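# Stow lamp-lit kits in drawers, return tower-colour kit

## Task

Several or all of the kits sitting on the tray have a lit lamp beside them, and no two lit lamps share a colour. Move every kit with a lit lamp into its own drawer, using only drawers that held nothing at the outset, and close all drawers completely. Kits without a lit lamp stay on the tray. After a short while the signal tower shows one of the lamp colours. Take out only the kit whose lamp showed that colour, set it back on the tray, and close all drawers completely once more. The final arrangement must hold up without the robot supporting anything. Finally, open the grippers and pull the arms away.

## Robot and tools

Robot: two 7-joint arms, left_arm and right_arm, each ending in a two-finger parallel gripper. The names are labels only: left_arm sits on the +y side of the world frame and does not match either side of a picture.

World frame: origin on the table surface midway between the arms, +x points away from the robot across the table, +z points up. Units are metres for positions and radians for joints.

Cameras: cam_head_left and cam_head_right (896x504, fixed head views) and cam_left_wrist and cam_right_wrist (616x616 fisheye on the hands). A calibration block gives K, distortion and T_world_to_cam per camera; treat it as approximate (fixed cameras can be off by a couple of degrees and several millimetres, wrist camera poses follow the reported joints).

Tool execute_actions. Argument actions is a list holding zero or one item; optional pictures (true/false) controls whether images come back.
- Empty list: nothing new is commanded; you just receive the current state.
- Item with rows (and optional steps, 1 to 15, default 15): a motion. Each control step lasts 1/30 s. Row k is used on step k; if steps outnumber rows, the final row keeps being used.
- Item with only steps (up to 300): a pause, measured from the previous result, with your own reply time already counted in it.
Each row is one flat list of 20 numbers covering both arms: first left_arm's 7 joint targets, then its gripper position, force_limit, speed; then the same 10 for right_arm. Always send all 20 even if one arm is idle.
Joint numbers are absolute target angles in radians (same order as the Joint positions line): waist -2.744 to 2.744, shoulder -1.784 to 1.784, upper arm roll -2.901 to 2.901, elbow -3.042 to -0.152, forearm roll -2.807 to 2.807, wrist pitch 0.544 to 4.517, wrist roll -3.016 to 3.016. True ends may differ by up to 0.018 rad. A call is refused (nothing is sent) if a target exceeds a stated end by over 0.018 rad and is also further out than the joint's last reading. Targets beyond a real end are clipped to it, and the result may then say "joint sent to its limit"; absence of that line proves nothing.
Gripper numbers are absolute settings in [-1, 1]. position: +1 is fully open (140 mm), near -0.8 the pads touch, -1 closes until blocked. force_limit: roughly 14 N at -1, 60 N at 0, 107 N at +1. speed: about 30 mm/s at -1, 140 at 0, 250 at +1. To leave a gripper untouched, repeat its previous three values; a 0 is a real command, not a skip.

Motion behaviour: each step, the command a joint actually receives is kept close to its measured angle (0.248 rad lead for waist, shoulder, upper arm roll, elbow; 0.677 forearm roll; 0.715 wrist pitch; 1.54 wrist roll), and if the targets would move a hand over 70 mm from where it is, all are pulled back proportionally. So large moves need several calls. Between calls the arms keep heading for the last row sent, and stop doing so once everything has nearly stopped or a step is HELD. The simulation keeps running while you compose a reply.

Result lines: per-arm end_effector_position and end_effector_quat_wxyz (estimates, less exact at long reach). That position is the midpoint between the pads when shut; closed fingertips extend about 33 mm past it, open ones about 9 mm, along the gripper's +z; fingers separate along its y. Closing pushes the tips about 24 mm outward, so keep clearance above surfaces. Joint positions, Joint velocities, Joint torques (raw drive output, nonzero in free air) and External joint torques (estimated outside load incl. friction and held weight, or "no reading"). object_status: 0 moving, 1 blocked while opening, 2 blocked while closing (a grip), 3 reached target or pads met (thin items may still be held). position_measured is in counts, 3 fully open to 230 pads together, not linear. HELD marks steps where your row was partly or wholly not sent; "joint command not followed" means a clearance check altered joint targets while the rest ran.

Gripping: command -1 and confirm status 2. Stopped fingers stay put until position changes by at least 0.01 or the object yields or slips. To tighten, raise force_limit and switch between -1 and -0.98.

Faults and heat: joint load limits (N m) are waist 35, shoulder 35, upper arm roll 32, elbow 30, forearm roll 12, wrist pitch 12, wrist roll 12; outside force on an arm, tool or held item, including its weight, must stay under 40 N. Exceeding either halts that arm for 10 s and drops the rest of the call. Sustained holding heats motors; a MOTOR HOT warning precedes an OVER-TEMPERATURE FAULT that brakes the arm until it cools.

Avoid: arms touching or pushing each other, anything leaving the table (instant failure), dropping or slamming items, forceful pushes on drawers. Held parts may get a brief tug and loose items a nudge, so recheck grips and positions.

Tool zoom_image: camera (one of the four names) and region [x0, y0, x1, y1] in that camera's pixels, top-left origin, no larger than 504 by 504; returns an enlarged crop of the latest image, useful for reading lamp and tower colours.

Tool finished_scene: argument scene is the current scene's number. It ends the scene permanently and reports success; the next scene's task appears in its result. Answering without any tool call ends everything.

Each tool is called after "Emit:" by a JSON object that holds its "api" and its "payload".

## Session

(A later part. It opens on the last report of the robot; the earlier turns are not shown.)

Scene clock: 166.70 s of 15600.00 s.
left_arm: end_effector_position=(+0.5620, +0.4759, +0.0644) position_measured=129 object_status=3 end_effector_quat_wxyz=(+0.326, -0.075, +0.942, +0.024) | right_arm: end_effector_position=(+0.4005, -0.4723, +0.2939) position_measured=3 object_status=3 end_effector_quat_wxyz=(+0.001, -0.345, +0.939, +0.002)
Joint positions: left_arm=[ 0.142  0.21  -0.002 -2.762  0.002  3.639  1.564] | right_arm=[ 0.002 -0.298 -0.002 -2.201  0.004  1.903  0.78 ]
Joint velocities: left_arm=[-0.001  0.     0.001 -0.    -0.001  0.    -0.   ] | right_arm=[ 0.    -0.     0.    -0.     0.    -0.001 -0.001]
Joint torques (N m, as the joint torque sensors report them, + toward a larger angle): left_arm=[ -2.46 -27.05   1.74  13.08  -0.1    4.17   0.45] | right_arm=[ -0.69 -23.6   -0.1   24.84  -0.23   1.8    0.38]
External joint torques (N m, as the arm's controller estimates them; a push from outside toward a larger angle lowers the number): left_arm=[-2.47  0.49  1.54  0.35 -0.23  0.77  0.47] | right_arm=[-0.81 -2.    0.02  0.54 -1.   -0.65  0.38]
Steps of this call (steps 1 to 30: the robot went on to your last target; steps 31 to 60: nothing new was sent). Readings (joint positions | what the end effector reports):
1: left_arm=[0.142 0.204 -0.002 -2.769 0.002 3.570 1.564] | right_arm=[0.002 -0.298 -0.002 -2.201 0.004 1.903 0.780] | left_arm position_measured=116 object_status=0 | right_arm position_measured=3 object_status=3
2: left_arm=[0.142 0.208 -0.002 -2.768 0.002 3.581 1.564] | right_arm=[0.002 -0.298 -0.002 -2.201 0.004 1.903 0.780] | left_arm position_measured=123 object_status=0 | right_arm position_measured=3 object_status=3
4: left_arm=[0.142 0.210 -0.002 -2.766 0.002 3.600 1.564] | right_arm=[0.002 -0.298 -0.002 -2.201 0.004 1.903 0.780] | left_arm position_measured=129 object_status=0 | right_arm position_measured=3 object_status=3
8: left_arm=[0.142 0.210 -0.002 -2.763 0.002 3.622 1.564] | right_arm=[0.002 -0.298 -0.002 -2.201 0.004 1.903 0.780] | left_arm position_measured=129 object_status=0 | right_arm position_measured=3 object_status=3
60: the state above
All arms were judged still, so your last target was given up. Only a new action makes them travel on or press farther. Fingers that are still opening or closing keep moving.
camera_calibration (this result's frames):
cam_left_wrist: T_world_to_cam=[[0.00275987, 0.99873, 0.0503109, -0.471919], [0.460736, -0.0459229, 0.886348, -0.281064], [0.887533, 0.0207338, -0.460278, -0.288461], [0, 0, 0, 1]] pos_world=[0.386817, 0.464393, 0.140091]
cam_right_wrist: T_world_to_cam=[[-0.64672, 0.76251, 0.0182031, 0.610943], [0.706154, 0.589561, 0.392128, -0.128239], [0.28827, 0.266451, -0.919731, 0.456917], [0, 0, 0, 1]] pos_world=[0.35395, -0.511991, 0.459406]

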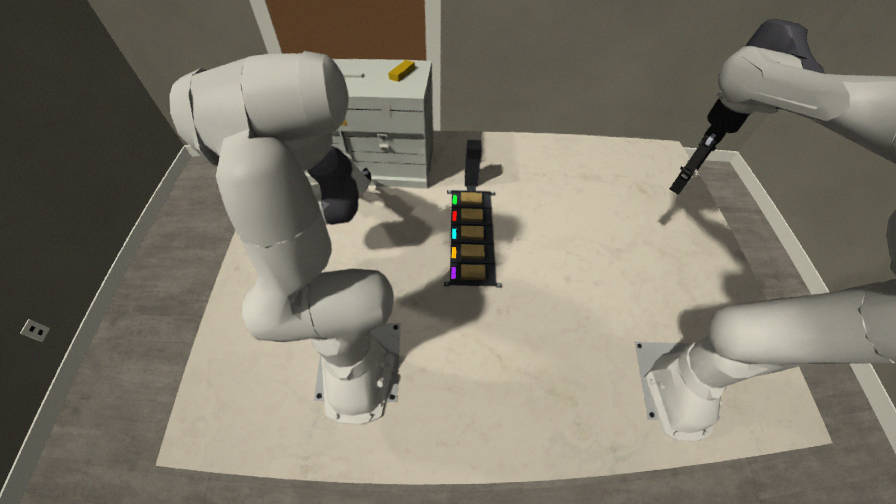

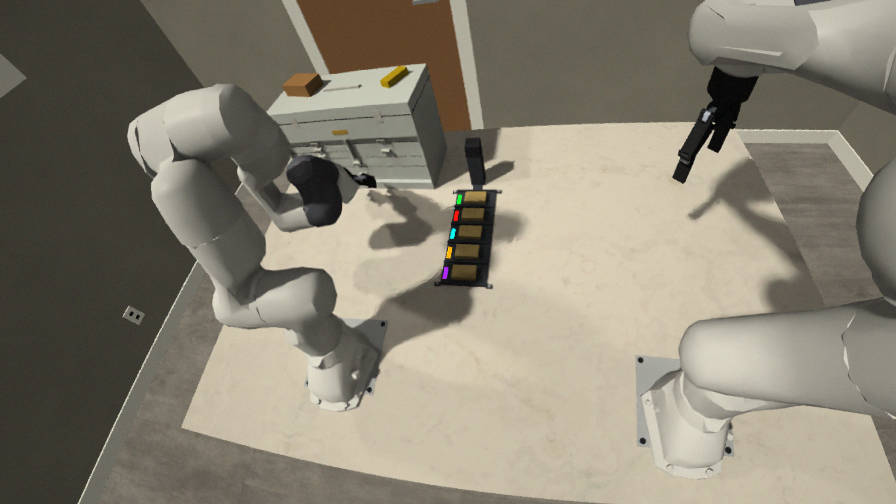

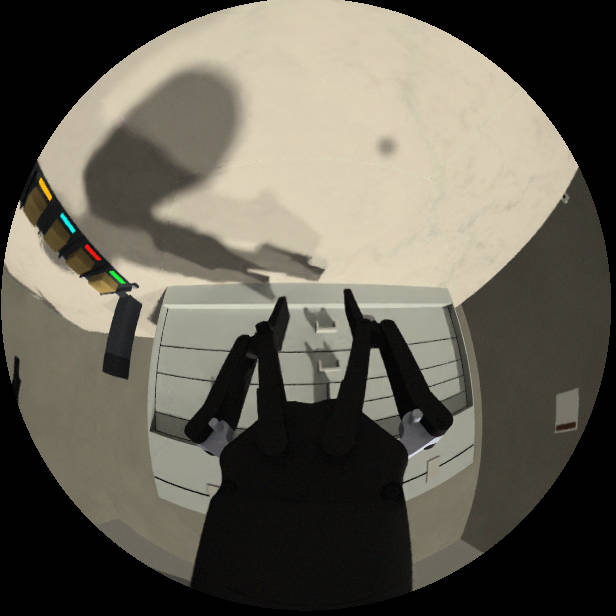

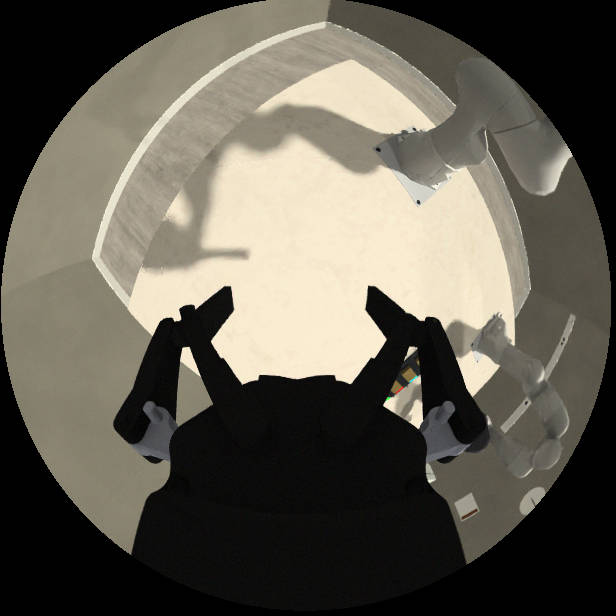

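Emit:
{"api": "execute_actions", "payload": {"actions": [{"rows": [[0.159,0.2033,0,-2.7065,0,3.5806,1.571,0,0,0, 0.0,-0.3,0,-2.2,0,1.9,0.785,1,0,0]], "steps": 15}], "pictures": false}}

Emit:
{"api": "execute_actions", "payload": {"actions": [{"steps": 30}]}}

Emit:
{"api": "zoom_image", "payload": {"camera": "cam_left_wrist", "region": [240, 250, 400, 400]}}

Scene clock: 199.00 s of 15600.00 s.
left_arm: end_effector_position=(+0.5822, +0.4875, +0.0772) position_measured=129 object_status=3 end_effector_quat_wxyz=(+0.330, -0.082, +0.940, +0.027) | right_arm: end_effector_position=(+0.4005, -0.4723, +0.2939) position_measured=3 object_status=3 end_effector_quat_wxyz=(+0.001, -0.345, +0.939, +0.002)
Joint positions: left_arm=[ 0.156  0.204 -0.002 -2.708  0.002  3.588  1.564] | right_arm=[ 0.002 -0.298 -0.002 -2.201  0.004  1.903  0.78 ]
Joint velocities: left_arm=[-0.001  0.001 -0.     0.001  0.001 -0.017 -0.   ] | right_arm=[ 0.     0.    -0.001  0.001 -0.001  0.    -0.   ]
Joint torques (N m, as the joint torque sensors report them, + toward a larger angle): left_arm=[  0.94 -29.18   1.75  14.91  -0.02   2.91   0.48] | right_arm=[ -1.16 -23.32  -0.18  25.02  -0.28   1.76   0.41]
External joint torques (N m, as the arm's controller estimates them; a push from outside toward a larger angle lowers the number): left_arm=[ 0.9  -0.62  1.54  0.95 -0.2  -0.51  0.5 ] | right_arm=[-1.11 -1.63  0.13  0.61 -1.03 -0.71  0.41]
Steps of this call (steps 1 to 90: nothing new was sent; then 28.80 s passed at rest; steps 91 to 105: all 15 steps of this action). Readings (joint positions | what the end effector reports):
91: left_arm=[0.144 0.211 -0.002 -2.753 0.002 3.629 1.564] | right_arm=[0.002 -0.298 -0.002 -2.201 0.004 1.903 0.780] | left_arm position_measured=129 object_status=3 | right_arm position_measured=3 object_status=3
92: left_arm=[0.148 0.210 -0.002 -2.738 0.002 3.620 1.564] | right_arm=[0.002 -0.298 -0.002 -2.201 0.004 1.903 0.780] | left_arm position_measured=129 object_status=3 | right_arm position_measured=3 object_status=3
94: left_arm=[0.153 0.206 -0.002 -2.719 0.002 3.609 1.564] | right_arm=[0.002 -0.298 -0.002 -2.201 0.004 1.903 0.780] | left_arm position_measured=129 object_status=3 | right_arm position_measured=3 object_status=3
98: left_arm=[0.156 0.204 -0.002 -2.709 0.002 3.597 1.564] | right_arm=[0.002 -0.298 -0.002 -2.201 0.004 1.903 0.780] | left_arm position_measured=129 object_status=3 | right_arm position_measured=3 object_status=3
105: the state above

Scene clock: 200.00 s of 15600.00 s.
left_arm: end_effector_position=(+0.5817, +0.4875, +0.0764) position_measured=129 object_status=3 end_effector_quat_wxyz=(+0.329, -0.082, +0.940, +0.026) | right_arm: end_effector_position=(+0.4005, -0.4723, +0.2939) position_measured=3 object_status=3 end_effector_quat_wxyz=(+0.001, -0.345, +0.939, +0.002)
Joint positions: left_arm=[ 0.156  0.204 -0.002 -2.708  0.002  3.585  1.564] | right_arm=[ 0.002 -0.298 -0.002 -2.201  0.004  1.903  0.78 ]
Joint velocities: left_arm=[ 0.001  0.    -0.001 -0.001  0.001  0.    -0.   ] | right_arm=[ 0.     0.001  0.001 -0.001  0.002 -0.    -0.   ]
Joint torques (N m, as the joint torque sensors report them, + toward a larger angle): left_arm=[  1.02 -28.91   1.73  14.71   0.     2.91   0.38] | right_arm=[ -1.08 -23.52  -0.29  25.06  -0.27   1.75   0.36]
External joint torques (N m, as the arm's controller estimates them; a push from outside toward a larger angle lowers the number): left_arm=[ 1.03 -0.42  1.56  0.82 -0.19 -0.48  0.39] | right_arm=[-1.05 -1.87  0.    0.71 -1.03 -0.71  0.36]
Steps of this call (steps 1 to 15: the robot went on to your last target; steps 16 to 30: nothing new was sent). Readings (joint positions | what the end effector reports):
1: left_arm=[0.156 0.204 -0.002 -2.708 0.002 3.587 1.564] | right_arm=[0.002 -0.298 -0.002 -2.201 0.004 1.903 0.780] | left_arm position_measured=129 object_status=3 | right_arm position_measured=3 object_status=3
2: left_arm=[0.156 0.204 -0.002 -2.708 0.002 3.587 1.564] | right_arm=[0.002 -0.298 -0.002 -2.201 0.004 1.903 0.780] | left_arm position_measured=129 object_status=3 | right_arm position_measured=3 object_status=3
4: left_arm=[0.156 0.204 -0.002 -2.708 0.002 3.586 1.564] | right_arm=[0.002 -0.298 -0.002 -2.201 0.004 1.903 0.780] | left_arm position_measured=129 object_status=3 | right_arm position_measured=3 object_status=3
8: left_arm=[0.156 0.204 -0.002 -2.708 0.002 3.585 1.564] | right_arm=[0.002 -0.298 -0.002 -2.201 0.004 1.903 0.780] | left_arm position_measured=129 object_status=3 | right_arm position_measured=3 object_status=3
30: the state above
All arms were judged still, so your last target was given up. Only a new action makes them travel on or press farther. Fingers that are still opening or closing keep moving.
camera_calibration (this result's frames):
cam_left_wrist: T_world_to_cam=[[-0.0119107, 0.998605, 0.0514424, -0.475582], [0.455794, -0.0403685, 0.88917, -0.30032], [0.890006, 0.0340377, -0.454677, -0.308946], [0, 0, 0, 1]] pos_world=[0.406183, 0.473311, 0.15103]
cam_right_wrist: T_world_to_cam=[[-0.646722, 0.762509, 0.018191, 0.610946], [0.706153, 0.589569, 0.392118, -0.12823], [0.288268, 0.266437, -0.919735, 0.456918], [0, 0, 0, 1]] pos_world=[0.353947, -0.511991, 0.459411]

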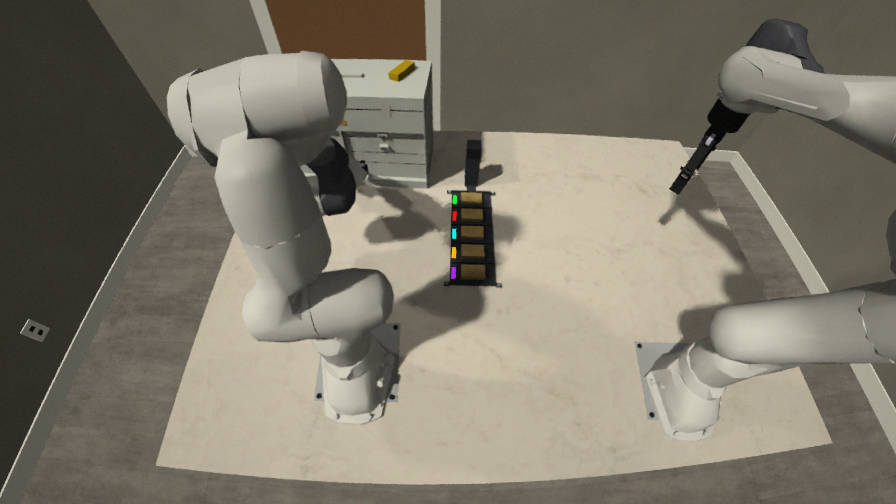

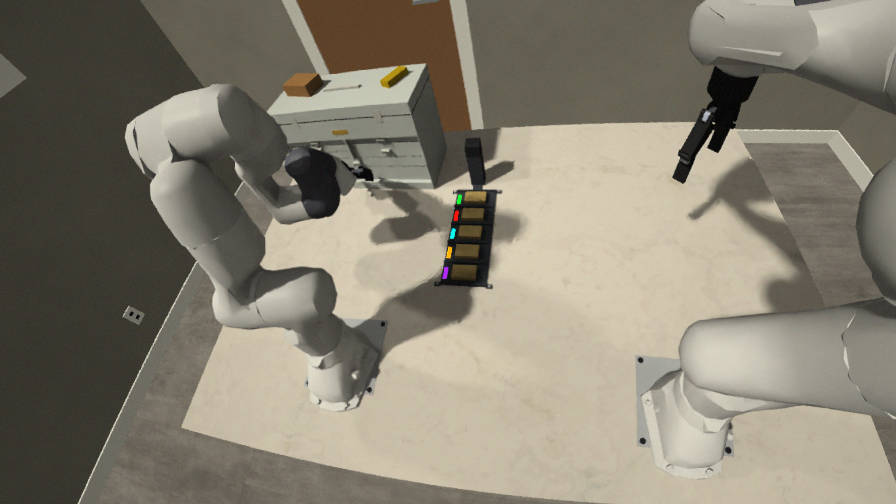

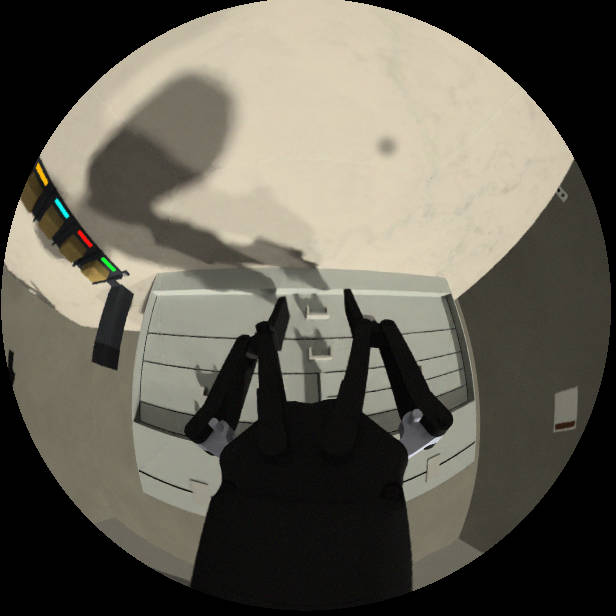

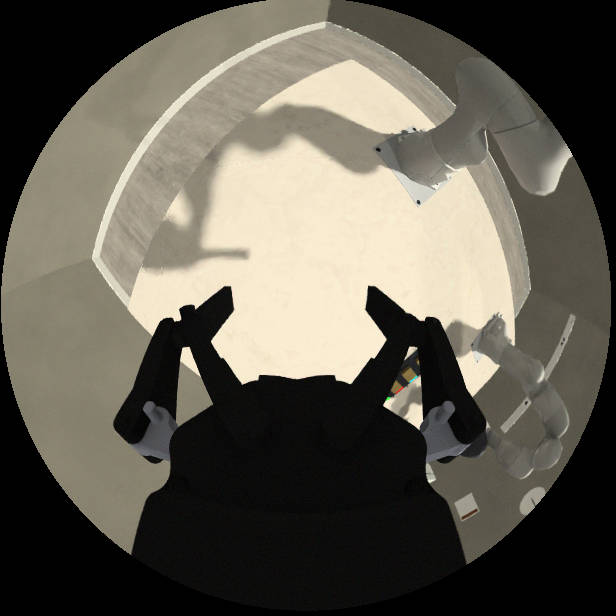

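Region (240, 250, 400, 400) of cam_left_wrist's 616x616 image, scaled by 3.150, with more detail than that image has; it fills the top 472 rows of this view, and the rest is white.

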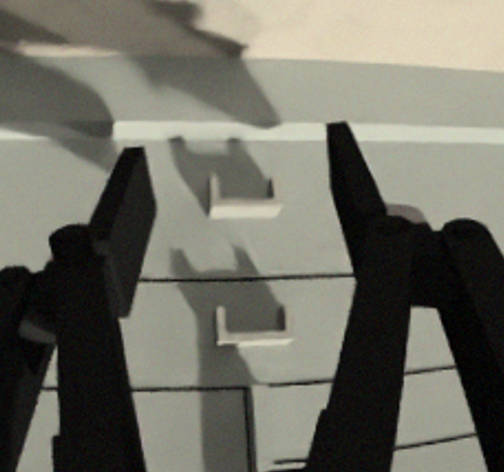

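Emit:
{"api": "execute_actions", "payload": {"actions": [{"rows": [[0.159,0.2033,0,-2.7065,0,3.5806,1.571,-1,0,-0.5, 0.0,-0.3,0,-2.2,0,1.9,0.785,1,0,0]], "steps": 15}], "pictures": false}}

Emit:
{"api": "execute_actions", "payload": {"actions": [{"steps": 30}], "pictures": false}}

Scene clock: 207.40 s of 15600.00 s.
left_arm: end_effector_position=(+0.5817, +0.4875, +0.0764) position_measured=192 object_status=0 end_effector_quat_wxyz=(+0.329, -0.082, +0.940, +0.026) | right_arm: end_effector_position=(+0.4005, -0.4724, +0.2939) position_measured=3 object_status=3 end_effector_quat_wxyz=(+0.001, -0.345, +0.939, +0.002)
Joint positions: left_arm=[ 0.156  0.204 -0.002 -2.708  0.002  3.584  1.564] | right_arm=[ 0.002 -0.298 -0.002 -2.201  0.004  1.903  0.78 ]
Joint velocities: left_arm=[ 0.001  0.001  0.001 -0.001  0.001  0.001 -0.   ] | right_arm=[-0.001  0.001 -0.     0.001  0.001  0.     0.   ]
Joint torques (N m, as the joint torque sensors report them, + toward a larger angle): left_arm=[  0.76 -28.86   1.32  14.1   -0.04   2.95   0.42] | right_arm=[ -0.97 -23.35  -0.69  25.07  -0.27   1.74   0.35]
External joint torques (N m, as the arm's controller estimates them; a push from outside toward a larger angle lowers the number): left_arm=[ 0.66 -0.28  1.05  0.11 -0.21 -0.48  0.44] | right_arm=[-0.84 -1.86 -0.29  0.83 -1.02 -0.7   0.35]
Steps of this call (steps 1 to 90: nothing new was sent; then 3.90 s passed at rest; steps 91 to 105: all 15 steps of this action). Readings (joint positions | what the end effector reports):
91: left_arm=[0.156 0.204 -0.002 -2.708 0.002 3.585 1.564] | right_arm=[0.002 -0.298 -0.002 -2.201 0.004 1.903 0.780] | left_arm position_measured=129 object_status=0 | right_arm position_measured=3 object_status=3
92: left_arm=[0.156 0.204 -0.002 -2.708 0.002 3.585 1.564] | right_arm=[0.002 -0.298 -0.002 -2.201 0.004 1.903 0.780] | left_arm position_measured=132 object_status=0 | right_arm position_measured=3 object_status=3
94: left_arm=[0.156 0.204 -0.002 -2.708 0.002 3.585 1.564] | right_arm=[0.002 -0.298 -0.002 -2.201 0.004 1.903 0.780] | left_arm position_measured=142 object_status=0 | right_arm position_measured=3 object_status=3
98: left_arm=[0.156 0.204 -0.002 -2.708 0.002 3.584 1.564] | right_arm=[0.002 -0.298 -0.002 -2.201 0.004 1.903 0.780] | left_arm position_measured=160 object_status=0 | right_arm position_measured=3 object_status=3
105: the state above

Scene clock: 208.40 s of 15600.00 s.
left_arm: end_effector_position=(+0.5817, +0.4875, +0.0764) position_measured=233 object_status=3 end_effector_quat_wxyz=(+0.329, -0.082, +0.940, +0.027) | right_arm: end_effector_position=(+0.4005, -0.4724, +0.2939) position_measured=3 object_status=3 end_effector_quat_wxyz=(+0.001, -0.345, +0.939, +0.002)
Joint positions: left_arm=[ 0.156  0.204 -0.002 -2.708  0.002  3.584  1.564] | right_arm=[ 0.002 -0.298 -0.002 -2.201  0.004  1.903  0.78 ]
Joint velocities: left_arm=[ 0.     0.001 -0.     0.    -0.001  0.    -0.   ] | right_arm=[-0.    -0.001 -0.     0.001 -0.001  0.    -0.001]
Joint torques (N m, as the joint torque sensors report them, + toward a larger angle): left_arm=[  0.55 -28.64   1.53  13.89  -0.05   2.97   0.37] | right_arm=[ -0.97 -24.    -0.23  24.98  -0.27   1.8    0.37]
External joint torques (N m, as the arm's controller estimates them; a push from outside toward a larger angle lowers the number): left_arm=[ 0.51 -0.1   1.31 -0.09 -0.23 -0.44  0.39] | right_arm=[-0.97 -2.25  0.03  0.58 -1.03 -0.66  0.37]
Steps of this call (steps 1 to 15: the robot went on to your last target; steps 16 to 30: nothing new was sent). Readings (joint positions | what the end effector reports):
1: left_arm=[0.156 0.204 -0.002 -2.708 0.002 3.584 1.564] | right_arm=[0.002 -0.298 -0.002 -2.201 0.004 1.903 0.780] | left_arm position_measured=197 object_status=0 | right_arm position_measured=3 object_status=3
2: left_arm=[0.156 0.204 -0.002 -2.708 0.002 3.584 1.564] | right_arm=[0.002 -0.298 -0.002 -2.201 0.004 1.903 0.780] | left_arm position_measured=202 object_status=0 | right_arm position_measured=3 object_status=3
4: left_arm=[0.156 0.204 -0.002 -2.708 0.002 3.584 1.564] | right_arm=[0.002 -0.298 -0.002 -2.201 0.004 1.903 0.780] | left_arm position_measured=211 object_status=0 | right_arm position_measured=3 object_status=3
8: left_arm=[0.156 0.204 -0.002 -2.708 0.002 3.584 1.564] | right_arm=[0.002 -0.298 -0.002 -2.201 0.004 1.903 0.780] | left_arm position_measured=229 object_status=0 | right_arm position_measured=3 object_status=3
30: the state above
All arms were judged still, so your last target was given up. Only a new action makes them travel on or press farther. Fingers that are still opening or closing keep moving.

Emit:
{"api": "execute_actions", "payload": {"actions": [{"rows": [[0.159,0.2033,0,-2.7065,0,3.5806,1.571,-0.1,0,0, 0.0,-0.3,0,-2.2,0,1.9,0.785,1,0,0]], "steps": 15}], "pictures": false}}

Emit:
{"api": "execute_actions", "payload": {"actions": [{"rows": [[0.159,0.2615,0,-2.6436,0,3.5759,1.571,-0.1,0,0, 0.0,-0.3,0,-2.2,0,1.9,0.785,1,0,0]], "steps": 15}], "pictures": false}}

Emit:
{"api": "execute_actions", "payload": {"actions": [{"steps": 20}]}}

Emit:
{"api": "zoom_image", "payload": {"camera": "cam_left_wrist", "region": [240, 250, 400, 400]}}

Scene clock: 220.07 s of 15600.00 s.
left_arm: end_effector_position=(+0.5817, +0.4876, +0.0764) position_measured=141 object_status=0 end_effector_quat_wxyz=(+0.329, -0.082, +0.940, +0.027) | right_arm: end_effector_position=(+0.4005, -0.4724, +0.2939) position_measured=3 object_status=3 end_effector_quat_wxyz=(+0.001, -0.345, +0.939, +0.002)
Joint positions: left_arm=[ 0.156  0.204 -0.002 -2.708  0.002  3.584  1.564] | right_arm=[ 0.002 -0.298 -0.002 -2.201  0.004  1.903  0.78 ]
Joint velocities: left_arm=[ 0.    -0.001 -0.001  0.001 -0.001  0.     0.   ] | right_arm=[ 0.    -0.001 -0.002 -0.001  0.001 -0.001  0.   ]
Joint torques (N m, as the joint torque sensors report them, + toward a larger angle): left_arm=[  0.7  -28.49   1.71  14.24   0.     2.99   0.34] | right_arm=[ -0.97 -23.66  -0.67  25.14  -0.25   1.78   0.41]
External joint torques (N m, as the arm's controller estimates them; a push from outside toward a larger angle lowers the number): left_arm=[ 0.76  0.01  1.58  0.3  -0.19 -0.42  0.36] | right_arm=[-0.88 -1.98 -0.31  0.76 -1.   -0.68  0.41]
Steps of this call (steps 1 to 90: nothing new was sent; then 8.17 s passed at rest; steps 91 to 105: all 15 steps of this action). Readings (joint positions | what the end effector reports):
91: left_arm=[0.156 0.204 -0.002 -2.708 0.002 3.584 1.564] | right_arm=[0.002 -0.298 -0.002 -2.201 0.004 1.903 0.780] | left_arm position_measured=233 object_status=0 | right_arm position_measured=3 object_status=3
92: left_arm=[0.156 0.204 -0.002 -2.708 0.002 3.584 1.564] | right_arm=[0.002 -0.298 -0.002 -2.201 0.004 1.903 0.780] | left_arm position_measured=231 object_status=0 | right_arm position_measured=3 object_status=3
94: left_arm=[0.156 0.204 -0.002 -2.708 0.002 3.584 1.564] | right_arm=[0.002 -0.298 -0.002 -2.201 0.004 1.903 0.780] | left_arm position_measured=211 object_status=0 | right_arm position_measured=3 object_status=3
98: left_arm=[0.156 0.204 -0.002 -2.708 0.002 3.584 1.564] | right_arm=[0.002 -0.298 -0.002 -2.201 0.004 1.903 0.780] | left_arm position_measured=181 object_status=0 | right_arm position_measured=3 object_status=3
105: the state above

Scene clock: 230.23 s of 15600.00 s.
left_arm: end_effector_position=(+0.5947, +0.4893, +0.0735) position_measured=141 object_status=3 end_effector_quat_wxyz=(+0.331, -0.081, +0.940, +0.027) | right_arm: end_effector_position=(+0.4005, -0.4724, +0.2939) position_measured=3 object_status=3 end_effector_quat_wxyz=(+0.001, -0.345, +0.939, +0.002)
Joint positions: left_arm=[ 0.156  0.239 -0.002 -2.667  0.003  3.584  1.565] | right_arm=[ 0.002 -0.298 -0.002 -2.201  0.004  1.903  0.78 ]
Joint velocities: left_arm=[-0.    -0.    -0.     0.002 -0.     0.    -0.   ] | right_arm=[ 0.     0.     0.001 -0.     0.002 -0.001  0.001]
Joint torques (N m, as the joint torque sensors report them, + toward a larger angle): left_arm=[ -0.06 -27.21  -0.1   15.51   0.3    3.49   0.1 ] | right_arm=[ -0.92 -23.99  -0.54  24.71  -0.32   1.79   0.41]
External joint torques (N m, as the arm's controller estimates them; a push from outside toward a larger angle lowers the number): left_arm=[-0.07  2.64 -0.32  1.36  0.11  0.06  0.11] | right_arm=[-0.93 -2.39 -0.3   0.42 -1.07 -0.66  0.41]
FORCE FAULT: contact force on the left arm reached its limit, and that arm stopped for 10 seconds. The contact can be on any part of that arm, not only on its tool. That arm's remaining commands of this call were not run. That arm holds still and accepts commands again. Move the arm away from the contact; if what it grips holds it there, let go first. Pushing or pulling that hard again can fault the arm again.
The stop of the left arm began at step 5 of this call (marked STOPPED below). From that step on that arm followed nothing that you had sent. 11 of its steps, steps kept back included, did not run and will not run. Nothing is kept back now, and the robot has no last target.
Steps of this call (steps 1 to 15: all 15 steps of this action; steps 16 to 305: the stop continued). Readings (joint positions | what the end effector reports):
1: left_arm=[0.156 0.216 -0.002 -2.693 0.002 3.584 1.564] | right_arm=[0.002 -0.298 -0.002 -2.201 0.004 1.903 0.780] | left_arm position_measured=141 object_status=0 | right_arm position_measured=3 object_status=3
2: left_arm=[0.156 0.231 -0.002 -2.675 0.002 3.583 1.564] | right_arm=[0.002 -0.298 -0.002 -2.201 0.004 1.903 0.780] | left_arm position_measured=141 object_status=0 | right_arm position_measured=3 object_status=3
4: left_arm=[0.156 0.242 -0.002 -2.664 0.003 3.583 1.565] | right_arm=[0.002 -0.298 -0.002 -2.201 0.004 1.903 0.780] | left_arm position_measured=141 object_status=3 | right_arm position_measured=3 object_status=3
5: left_arm=[0.156 0.240 -0.002 -2.665 0.003 3.584 1.565] | right_arm=[0.002 -0.298 -0.002 -2.201 0.004 1.903 0.780] | left_arm position_measured=141 object_status=3 | right_arm position_measured=3 object_status=3 STOPPED (the left arm)
8: left_arm=[0.156 0.239 -0.002 -2.667 0.003 3.584 1.565] | right_arm=[0.002 -0.298 -0.002 -2.201 0.004 1.903 0.780] | left_arm position_measured=141 object_status=3 | right_arm position_measured=3 object_status=3
305: the state above

Scene clock: 230.27 s of 15600.00 s.
left_arm: end_effector_position=(+0.5947, +0.4893, +0.0735) position_measured=141 object_status=3 end_effector_quat_wxyz=(+0.331, -0.081, +0.940, +0.027) | right_arm: end_effector_position=(+0.4005, -0.4724, +0.2939) position_measured=3 object_status=3 end_effector_quat_wxyz=(+0.001, -0.345, +0.939, +0.002)
Joint positions: left_arm=[ 0.156  0.239 -0.002 -2.667  0.003  3.584  1.565] | right_arm=[ 0.002 -0.298 -0.002 -2.201  0.004  1.903  0.78 ]
Joint velocities: left_arm=[-0.001 -0.     0.    -0.001  0.001  0.    -0.001] | right_arm=[-0.001 -0.001 -0.001 -0.     0.    -0.     0.002]
Joint torques (N m, as the joint torque sensors report them, + toward a larger angle): left_arm=[ -0.11 -27.27   1.05  15.73   0.45   3.5    0.05] | right_arm=[ -0.85 -23.58  -0.52  25.17  -0.23   1.8    0.38]
External joint torques (N m, as the arm's controller estimates them; a push from outside toward a larger angle lowers the number): left_arm=[-0.09  2.44  0.86  1.75  0.26  0.11  0.07] | right_arm=[-0.77 -1.86 -0.18  0.77 -0.98 -0.66  0.38]
A stop began in an earlier call of the same reply, so what this call sent did not run. Send another action.
Steps of this call (step 1: nothing new was sent). Readings (joint positions | what the end effector reports):
1: the state above
camera_calibration (this result's frames):
cam_left_wrist: T_world_to_cam=[[-0.0102787, 0.998549, 0.0528528, -0.478178], [0.451712, -0.0425185, 0.89115, -0.300208], [0.892104, 0.0330341, -0.45062, -0.322979], [0, 0, 0, 1]] pos_world=[0.418824, 0.47539, 0.147263]
cam_right_wrist: T_world_to_cam=[[-0.646723, 0.762508, 0.0181601, 0.610955], [0.706151, 0.589586, 0.392096, -0.128212], [0.288269, 0.266401, -0.919745, 0.456919], [0, 0, 0, 1]] pos_world=[0.35394, -0.51199, 0.459425]

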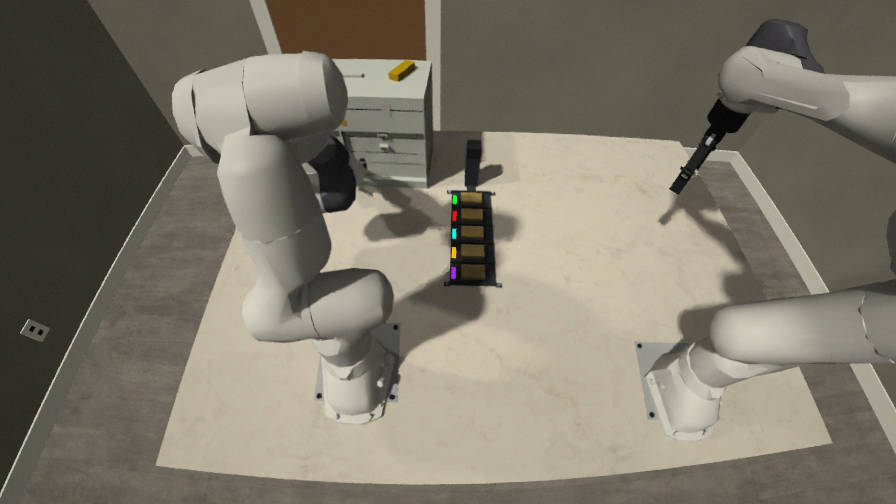

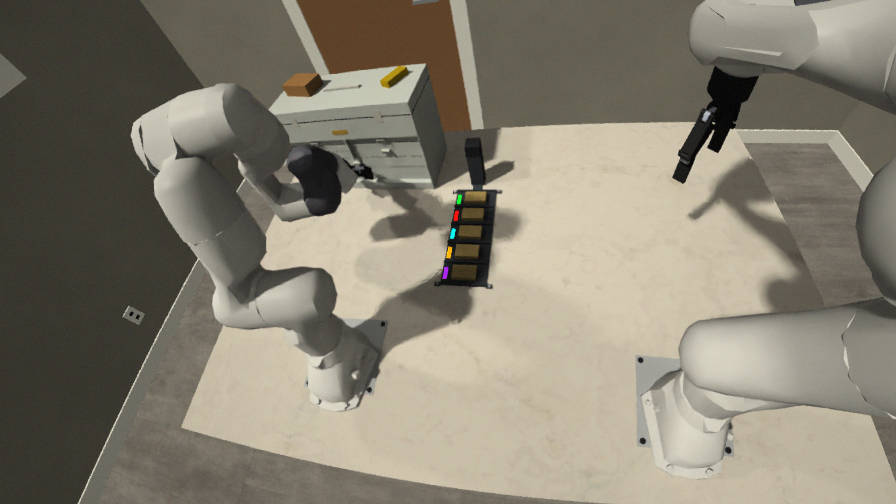

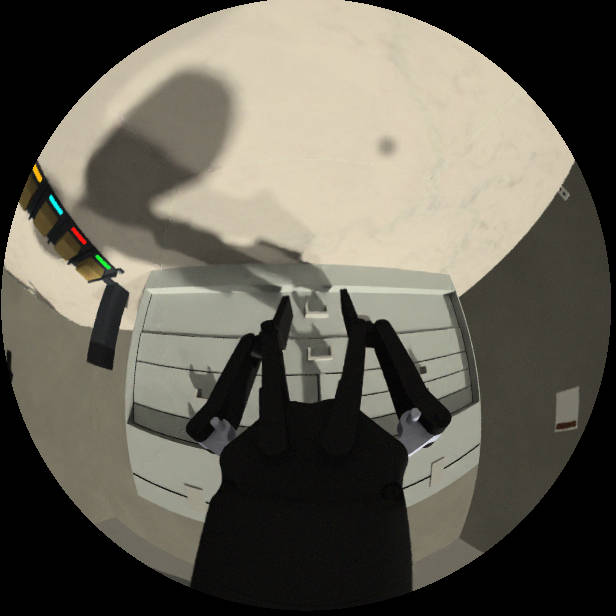

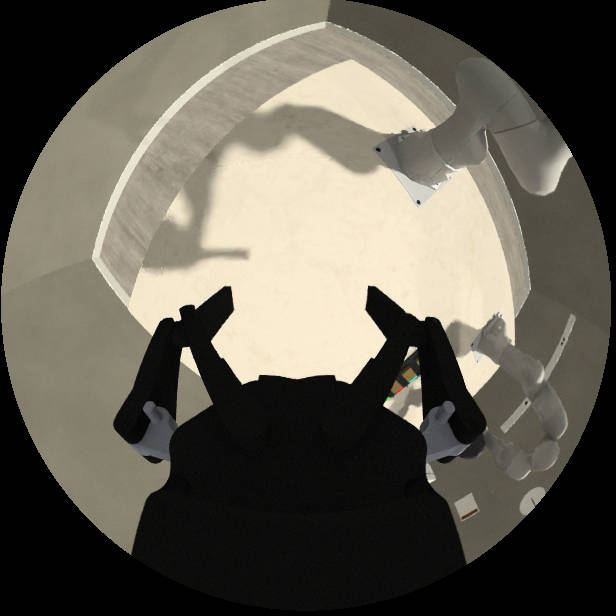

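Region (240, 250, 400, 400) of cam_left_wrist's 616x616 image, scaled by 3.150, with more detail than that image has; it fills the top 472 rows of this view, and the rest is white.

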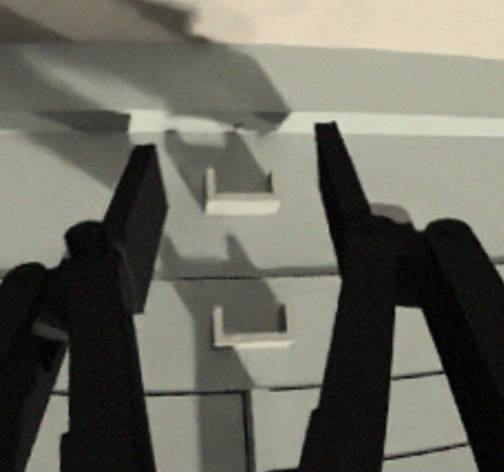

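Emit:
{"api": "execute_actions", "payload": {"actions": [{"rows": [[0.156,0.236,0,-2.670,0,3.584,1.565,-1,0,-0.5, 0.0,-0.3,0,-2.2,0,1.9,0.785,1,0,0]], "steps": 15}], "pictures": false}}

Emit:
{"api": "execute_actions", "payload": {"actions": [{"steps": 20}], "pictures": false}}

Scene clock: 249.40 s of 15600.00 s.
left_arm: end_effector_position=(+0.5930, +0.4893, +0.0730) position_measured=194 object_status=0 end_effector_quat_wxyz=(+0.330, -0.081, +0.940, +0.027) | right_arm: end_effector_position=(+0.4005, -0.4724, +0.2939) position_measured=3 object_status=3 end_effector_quat_wxyz=(+0.001, -0.345, +0.939, +0.002)
Joint positions: left_arm=[ 0.155  0.236 -0.001 -2.671  0.002  3.584  1.565] | right_arm=[ 0.002 -0.298 -0.002 -2.201  0.003  1.903  0.78 ]
Joint velocities: left_arm=[-0.001  0.001 -0.    -0.     0.001 -0.     0.001] | right_arm=[-0.001 -0.001 -0.001 -0.    -0.    -0.001  0.   ]
Joint torques (N m, as the joint torque sensors report them, + toward a larger angle): left_arm=[ -0.09 -29.85   0.98  14.44   0.     3.65   0.15] | right_arm=[ -0.94 -23.6   -0.61  25.32  -0.22   1.77   0.39]
External joint torques (N m, as the arm's controller estimates them; a push from outside toward a larger angle lowers the number): left_arm=[-0.06 -0.32  0.81  0.49 -0.2   0.26  0.17] | right_arm=[-0.86 -1.88 -0.27  0.95 -0.97 -0.68  0.39]
Steps of this call (steps 1 to 90: nothing new was sent; then 15.63 s passed at rest; steps 91 to 105: all 15 steps of this action). Readings (joint positions | what the end effector reports):
91: left_arm=[0.156 0.238 -0.002 -2.669 0.003 3.584 1.565] | right_arm=[0.002 -0.298 -0.002 -2.201 0.003 1.903 0.780] | left_arm position_measured=141 object_status=0 | right_arm position_measured=3 object_status=3
92: left_arm=[0.155 0.237 -0.002 -2.670 0.003 3.584 1.565] | right_arm=[0.002 -0.298 -0.002 -2.201 0.003 1.903 0.780] | left_arm position_measured=145 object_status=0 | right_arm position_measured=3 object_status=3
94: left_arm=[0.155 0.237 -0.002 -2.671 0.003 3.584 1.565] | right_arm=[0.002 -0.298 -0.002 -2.201 0.003 1.903 0.780] | left_arm position_measured=155 object_status=0 | right_arm position_measured=3 object_status=3
98: left_arm=[0.155 0.237 -0.002 -2.671 0.003 3.584 1.565] | right_arm=[0.002 -0.298 -0.002 -2.201 0.003 1.903 0.780] | left_arm position_measured=173 object_status=0 | right_arm position_measured=3 object_status=3
105: the state above

Scene clock: 250.07 s of 15600.00 s.
left_arm: end_effector_position=(+0.5930, +0.4893, +0.0730) position_measured=194 object_status=2 end_effector_quat_wxyz=(+0.330, -0.081, +0.940, +0.027) | right_arm: end_effector_position=(+0.4005, -0.4724, +0.2939) position_measured=3 object_status=3 end_effector_quat_wxyz=(+0.001, -0.345, +0.939, +0.002)
Joint positions: left_arm=[ 0.155  0.236 -0.001 -2.671  0.002  3.584  1.565] | right_arm=[ 0.002 -0.298 -0.002 -2.201  0.003  1.903  0.78 ]
Joint velocities: left_arm=[-0.001 -0.001  0.001  0.    -0.001  0.001  0.   ] | right_arm=[ 0.001 -0.     0.002  0.     0.    -0.    -0.   ]
Joint torques (N m, as the joint torque sensors report them, + toward a larger angle): left_arm=[ -0.1  -30.34   1.21  14.46  -0.04   3.54   0.09] | right_arm=[ -0.64 -24.2   -0.53  25.49  -0.25   1.8    0.38]
External joint torques (N m, as the arm's controller estimates them; a push from outside toward a larger angle lowers the number): left_arm=[-0.1  -0.59  1.    0.36 -0.23  0.11  0.11] | right_arm=[-0.71 -2.46 -0.35  1.08 -1.01 -0.66  0.38]
Steps of this call (steps 1 to 15: the robot went on to your last target; steps 16 to 20: nothing new was sent). Readings (joint positions | what the end effector reports):
1: left_arm=[0.155 0.236 -0.001 -2.671 0.002 3.584 1.565] | right_arm=[0.002 -0.298 -0.002 -2.201 0.003 1.903 0.780] | left_arm position_measured=194 object_status=0 | right_arm position_measured=3 object_status=3
2: left_arm=[0.155 0.236 -0.001 -2.671 0.002 3.584 1.565] | right_arm=[0.002 -0.298 -0.002 -2.201 0.003 1.903 0.780] | left_arm position_measured=194 object_status=0 | right_arm position_measured=3 object_status=3
4: left_arm=[0.155 0.236 -0.001 -2.671 0.002 3.584 1.565] | right_arm=[0.002 -0.298 -0.002 -2.201 0.003 1.903 0.780] | left_arm position_measured=194 object_status=2 | right_arm position_measured=3 object_status=3
8: left_arm=[0.155 0.236 -0.001 -2.671 0.002 3.584 1.565] | right_arm=[0.002 -0.298 -0.002 -2.201 0.003 1.903 0.780] | left_arm position_measured=194 object_status=2 | right_arm position_measured=3 object_status=3
20: the state above
All arms were judged still, so your last target was given up. Only a new action makes them travel on or press farther. Fingers that are still opening or closing keep moving.

Emit:
{"api": "execute_actions", "payload": {"actions": [{"rows": [
[0.156,0.232,0,-2.6786,0,3.600,1.565,-1,0,-0.5, 0.0,-0.3,0,-2.2,0,1.9,0.785,1,0,0],
[0.157,0.228,0,-2.6861,0,3.6035,1.565,-1,0,-0.5, 0.0,-0.3,0,-2.2,0,1.9,0.785,1,0,0],
[0.158,0.224,0,-2.6937,0,3.607,1.565,-1,0,-0.5, 0.0,-0.3,0,-2.2,0,1.9,0.785,1,0,0],
[0.159,0.220,0,-2.7012,0,3.6106,1.565,-1,0,-0.5, 0.0,-0.3,0,-2.2,0,1.9,0.785,1,0,0],
[0.160,0.216,0,-2.7088,0,3.6142,1.565,-1,0,-0.5, 0.0,-0.3,0,-2.2,0,1.9,0.785,1,0,0],
[0.161,0.212,0,-2.7163,0,3.6177,1.565,-1,0,-0.5, 0.0,-0.3,0,-2.2,0,1.9,0.785,1,0,0],
[0.162,0.208,0,-2.7239,0,3.6213,1.565,-1,0,-0.5, 0.0,-0.3,0,-2.2,0,1.9,0.785,1,0,0],
[0.163,0.204,0,-2.7314,0,3.6248,1.565,-1,0,-0.5, 0.0,-0.3,0,-2.2,0,1.9,0.785,1,0,0],
[0.164,0.200,0,-2.739,0,3.6284,1.565,-1,0,-0.5, 0.0,-0.3,0,-2.2,0,1.9,0.785,1,0,0],
[0.165,0.196,0,-2.7465,0,3.632,1.565,-1,0,-0.5, 0.0,-0.3,0,-2.2,0,1.9,0.785,1,0,0],
[0.167,0.192,0,-2.754,0,3.632,1.565,-1,0,-0.5, 0.0,-0.3,0,-2.2,0,1.9,0.785,1,0,0],
[0.168,0.188,0,-2.7616,0,3.630,1.565,-1,0,-0.5, 0.0,-0.3,0,-2.2,0,1.9,0.785,1,0,0]], "steps": 15}]}}

Scene clock: 276.17 s of 15600.00 s.
left_arm: end_effector_position=(+0.5661, +0.4906, +0.0734) position_measured=194 object_status=2 end_effector_quat_wxyz=(+0.331, -0.086, +0.939, +0.028) | right_arm: end_effector_position=(+0.4005, -0.4724, +0.2939) position_measured=3 object_status=3 end_effector_quat_wxyz=(+0.001, -0.345, +0.939, +0.002)
Joint positions: left_arm=[ 0.165  0.193 -0.001 -2.753  0.001  3.622  1.565] | right_arm=[ 0.002 -0.298 -0.002 -2.201  0.003  1.903  0.78 ]
Joint velocities: left_arm=[ 0.008 -0.029  0.    -0.058 -0.     0.031 -0.001] | right_arm=[ 0.    -0.    -0.001 -0.002  0.     0.001 -0.001]
Joint torques (N m, as the joint torque sensors report them, + toward a larger angle): left_arm=[  1.06 -29.11   1.51  10.45   0.09   4.01   0.12] | right_arm=[ -0.78 -23.78  -0.19  24.89  -0.29   1.8    0.39]
External joint torques (N m, as the arm's controller estimates them; a push from outside toward a larger angle lowers the number): left_arm=[ 1.15 -1.84  1.44 -3.24 -0.1   0.58  0.14] | right_arm=[-0.8  -2.21  0.04  0.61 -1.04 -0.64  0.39]
Steps of this call (steps 1 to 90: nothing new was sent; then 22.60 s passed at rest; steps 91 to 105: all 15 steps of this action). Readings (joint positions | what the end effector reports):
91: left_arm=[0.155 0.236 -0.001 -2.673 0.002 3.585 1.565] | right_arm=[0.002 -0.298 -0.002 -2.201 0.003 1.903 0.780] | left_arm position_measured=194 object_status=2 | right_arm position_measured=3 object_status=3
92: left_arm=[0.155 0.235 -0.001 -2.675 0.002 3.587 1.565] | right_arm=[0.002 -0.298 -0.002 -2.201 0.003 1.903 0.780] | left_arm position_measured=194 object_status=2 | right_arm position_measured=3 object_status=3
94: left_arm=[0.156 0.230 -0.001 -2.685 0.001 3.593 1.565] | right_arm=[0.002 -0.298 -0.002 -2.201 0.003 1.903 0.780] | left_arm position_measured=194 object_status=2 | right_arm position_measured=3 object_status=3
98: left_arm=[0.160 0.216 -0.001 -2.712 0.001 3.605 1.565] | right_arm=[0.002 -0.298 -0.002 -2.201 0.003 1.903 0.780] | left_arm position_measured=194 object_status=2 | right_arm position_measured=3 object_status=3
105: the state above
camera_calibration (this result's frames):
cam_left_wrist: T_world_to_cam=[[-0.0216057, 0.998383, 0.0525766, -0.473218], [0.453389, -0.0370858, 0.890541, -0.290737], [0.891051, 0.0430784, -0.451855, -0.301775], [0, 0, 0, 1]] pos_world=[0.39049, 0.474671, 0.147435]
cam_right_wrist: T_world_to_cam=[[-0.646724, 0.762508, 0.018148, 0.610959], [0.70615, 0.589593, 0.392087, -0.128203], [0.288269, 0.266387, -0.919749, 0.456919], [0, 0, 0, 1]] pos_world=[0.353937, -0.511991, 0.45943]

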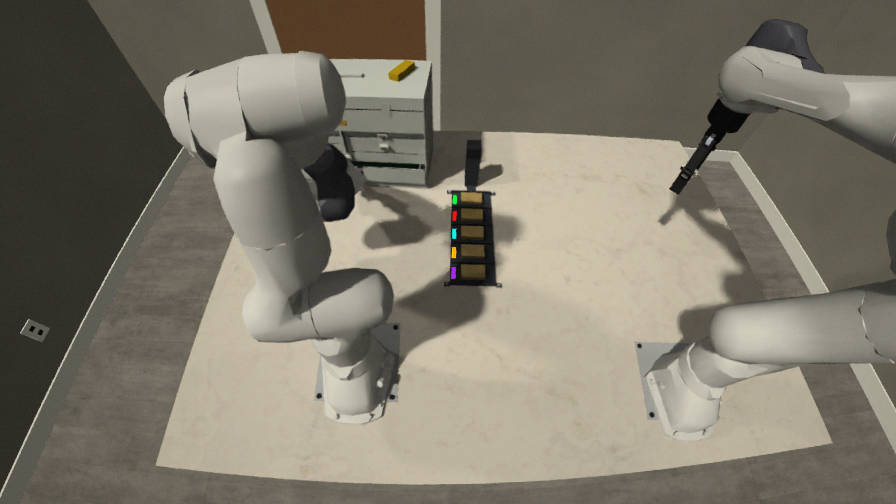

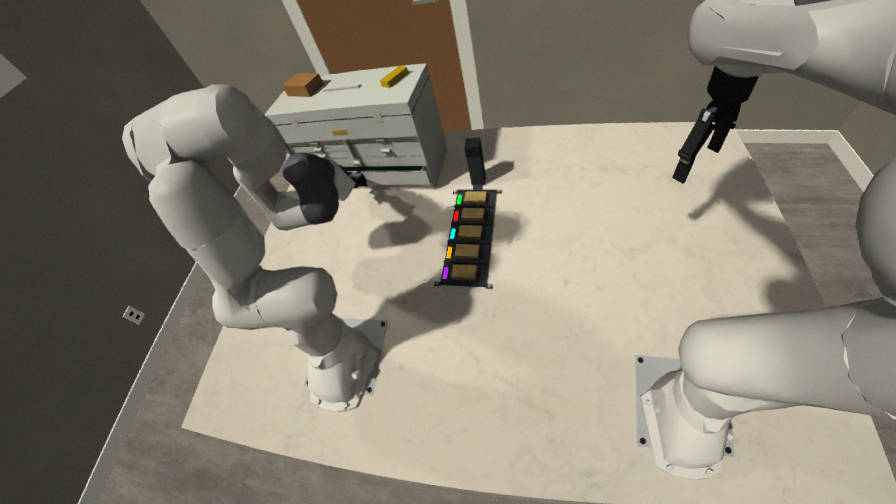

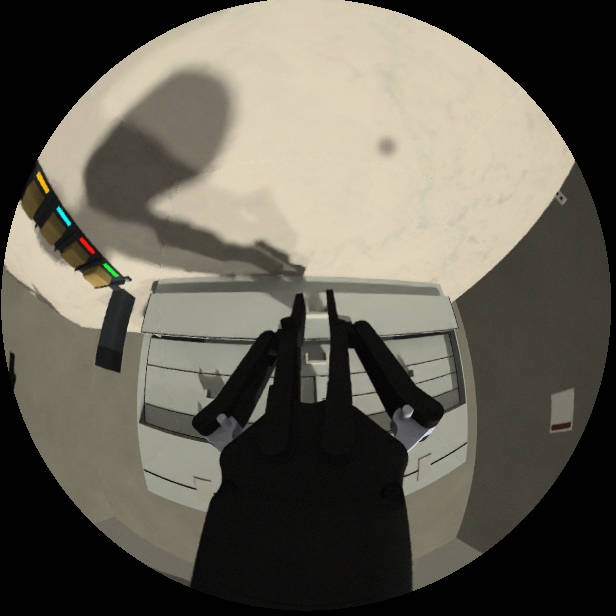

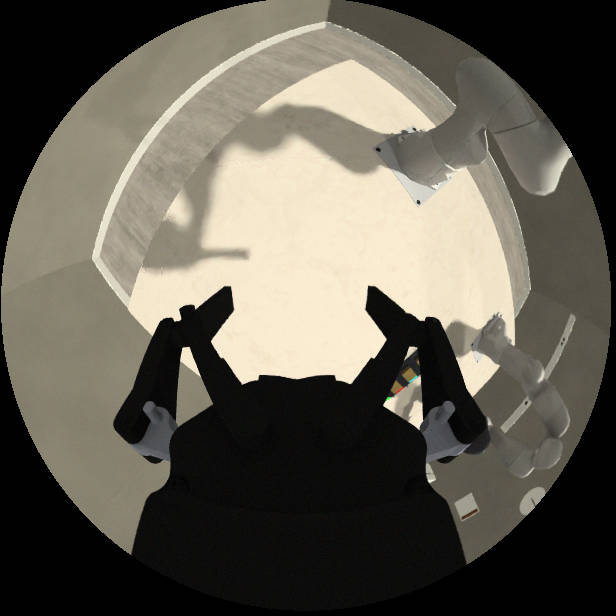

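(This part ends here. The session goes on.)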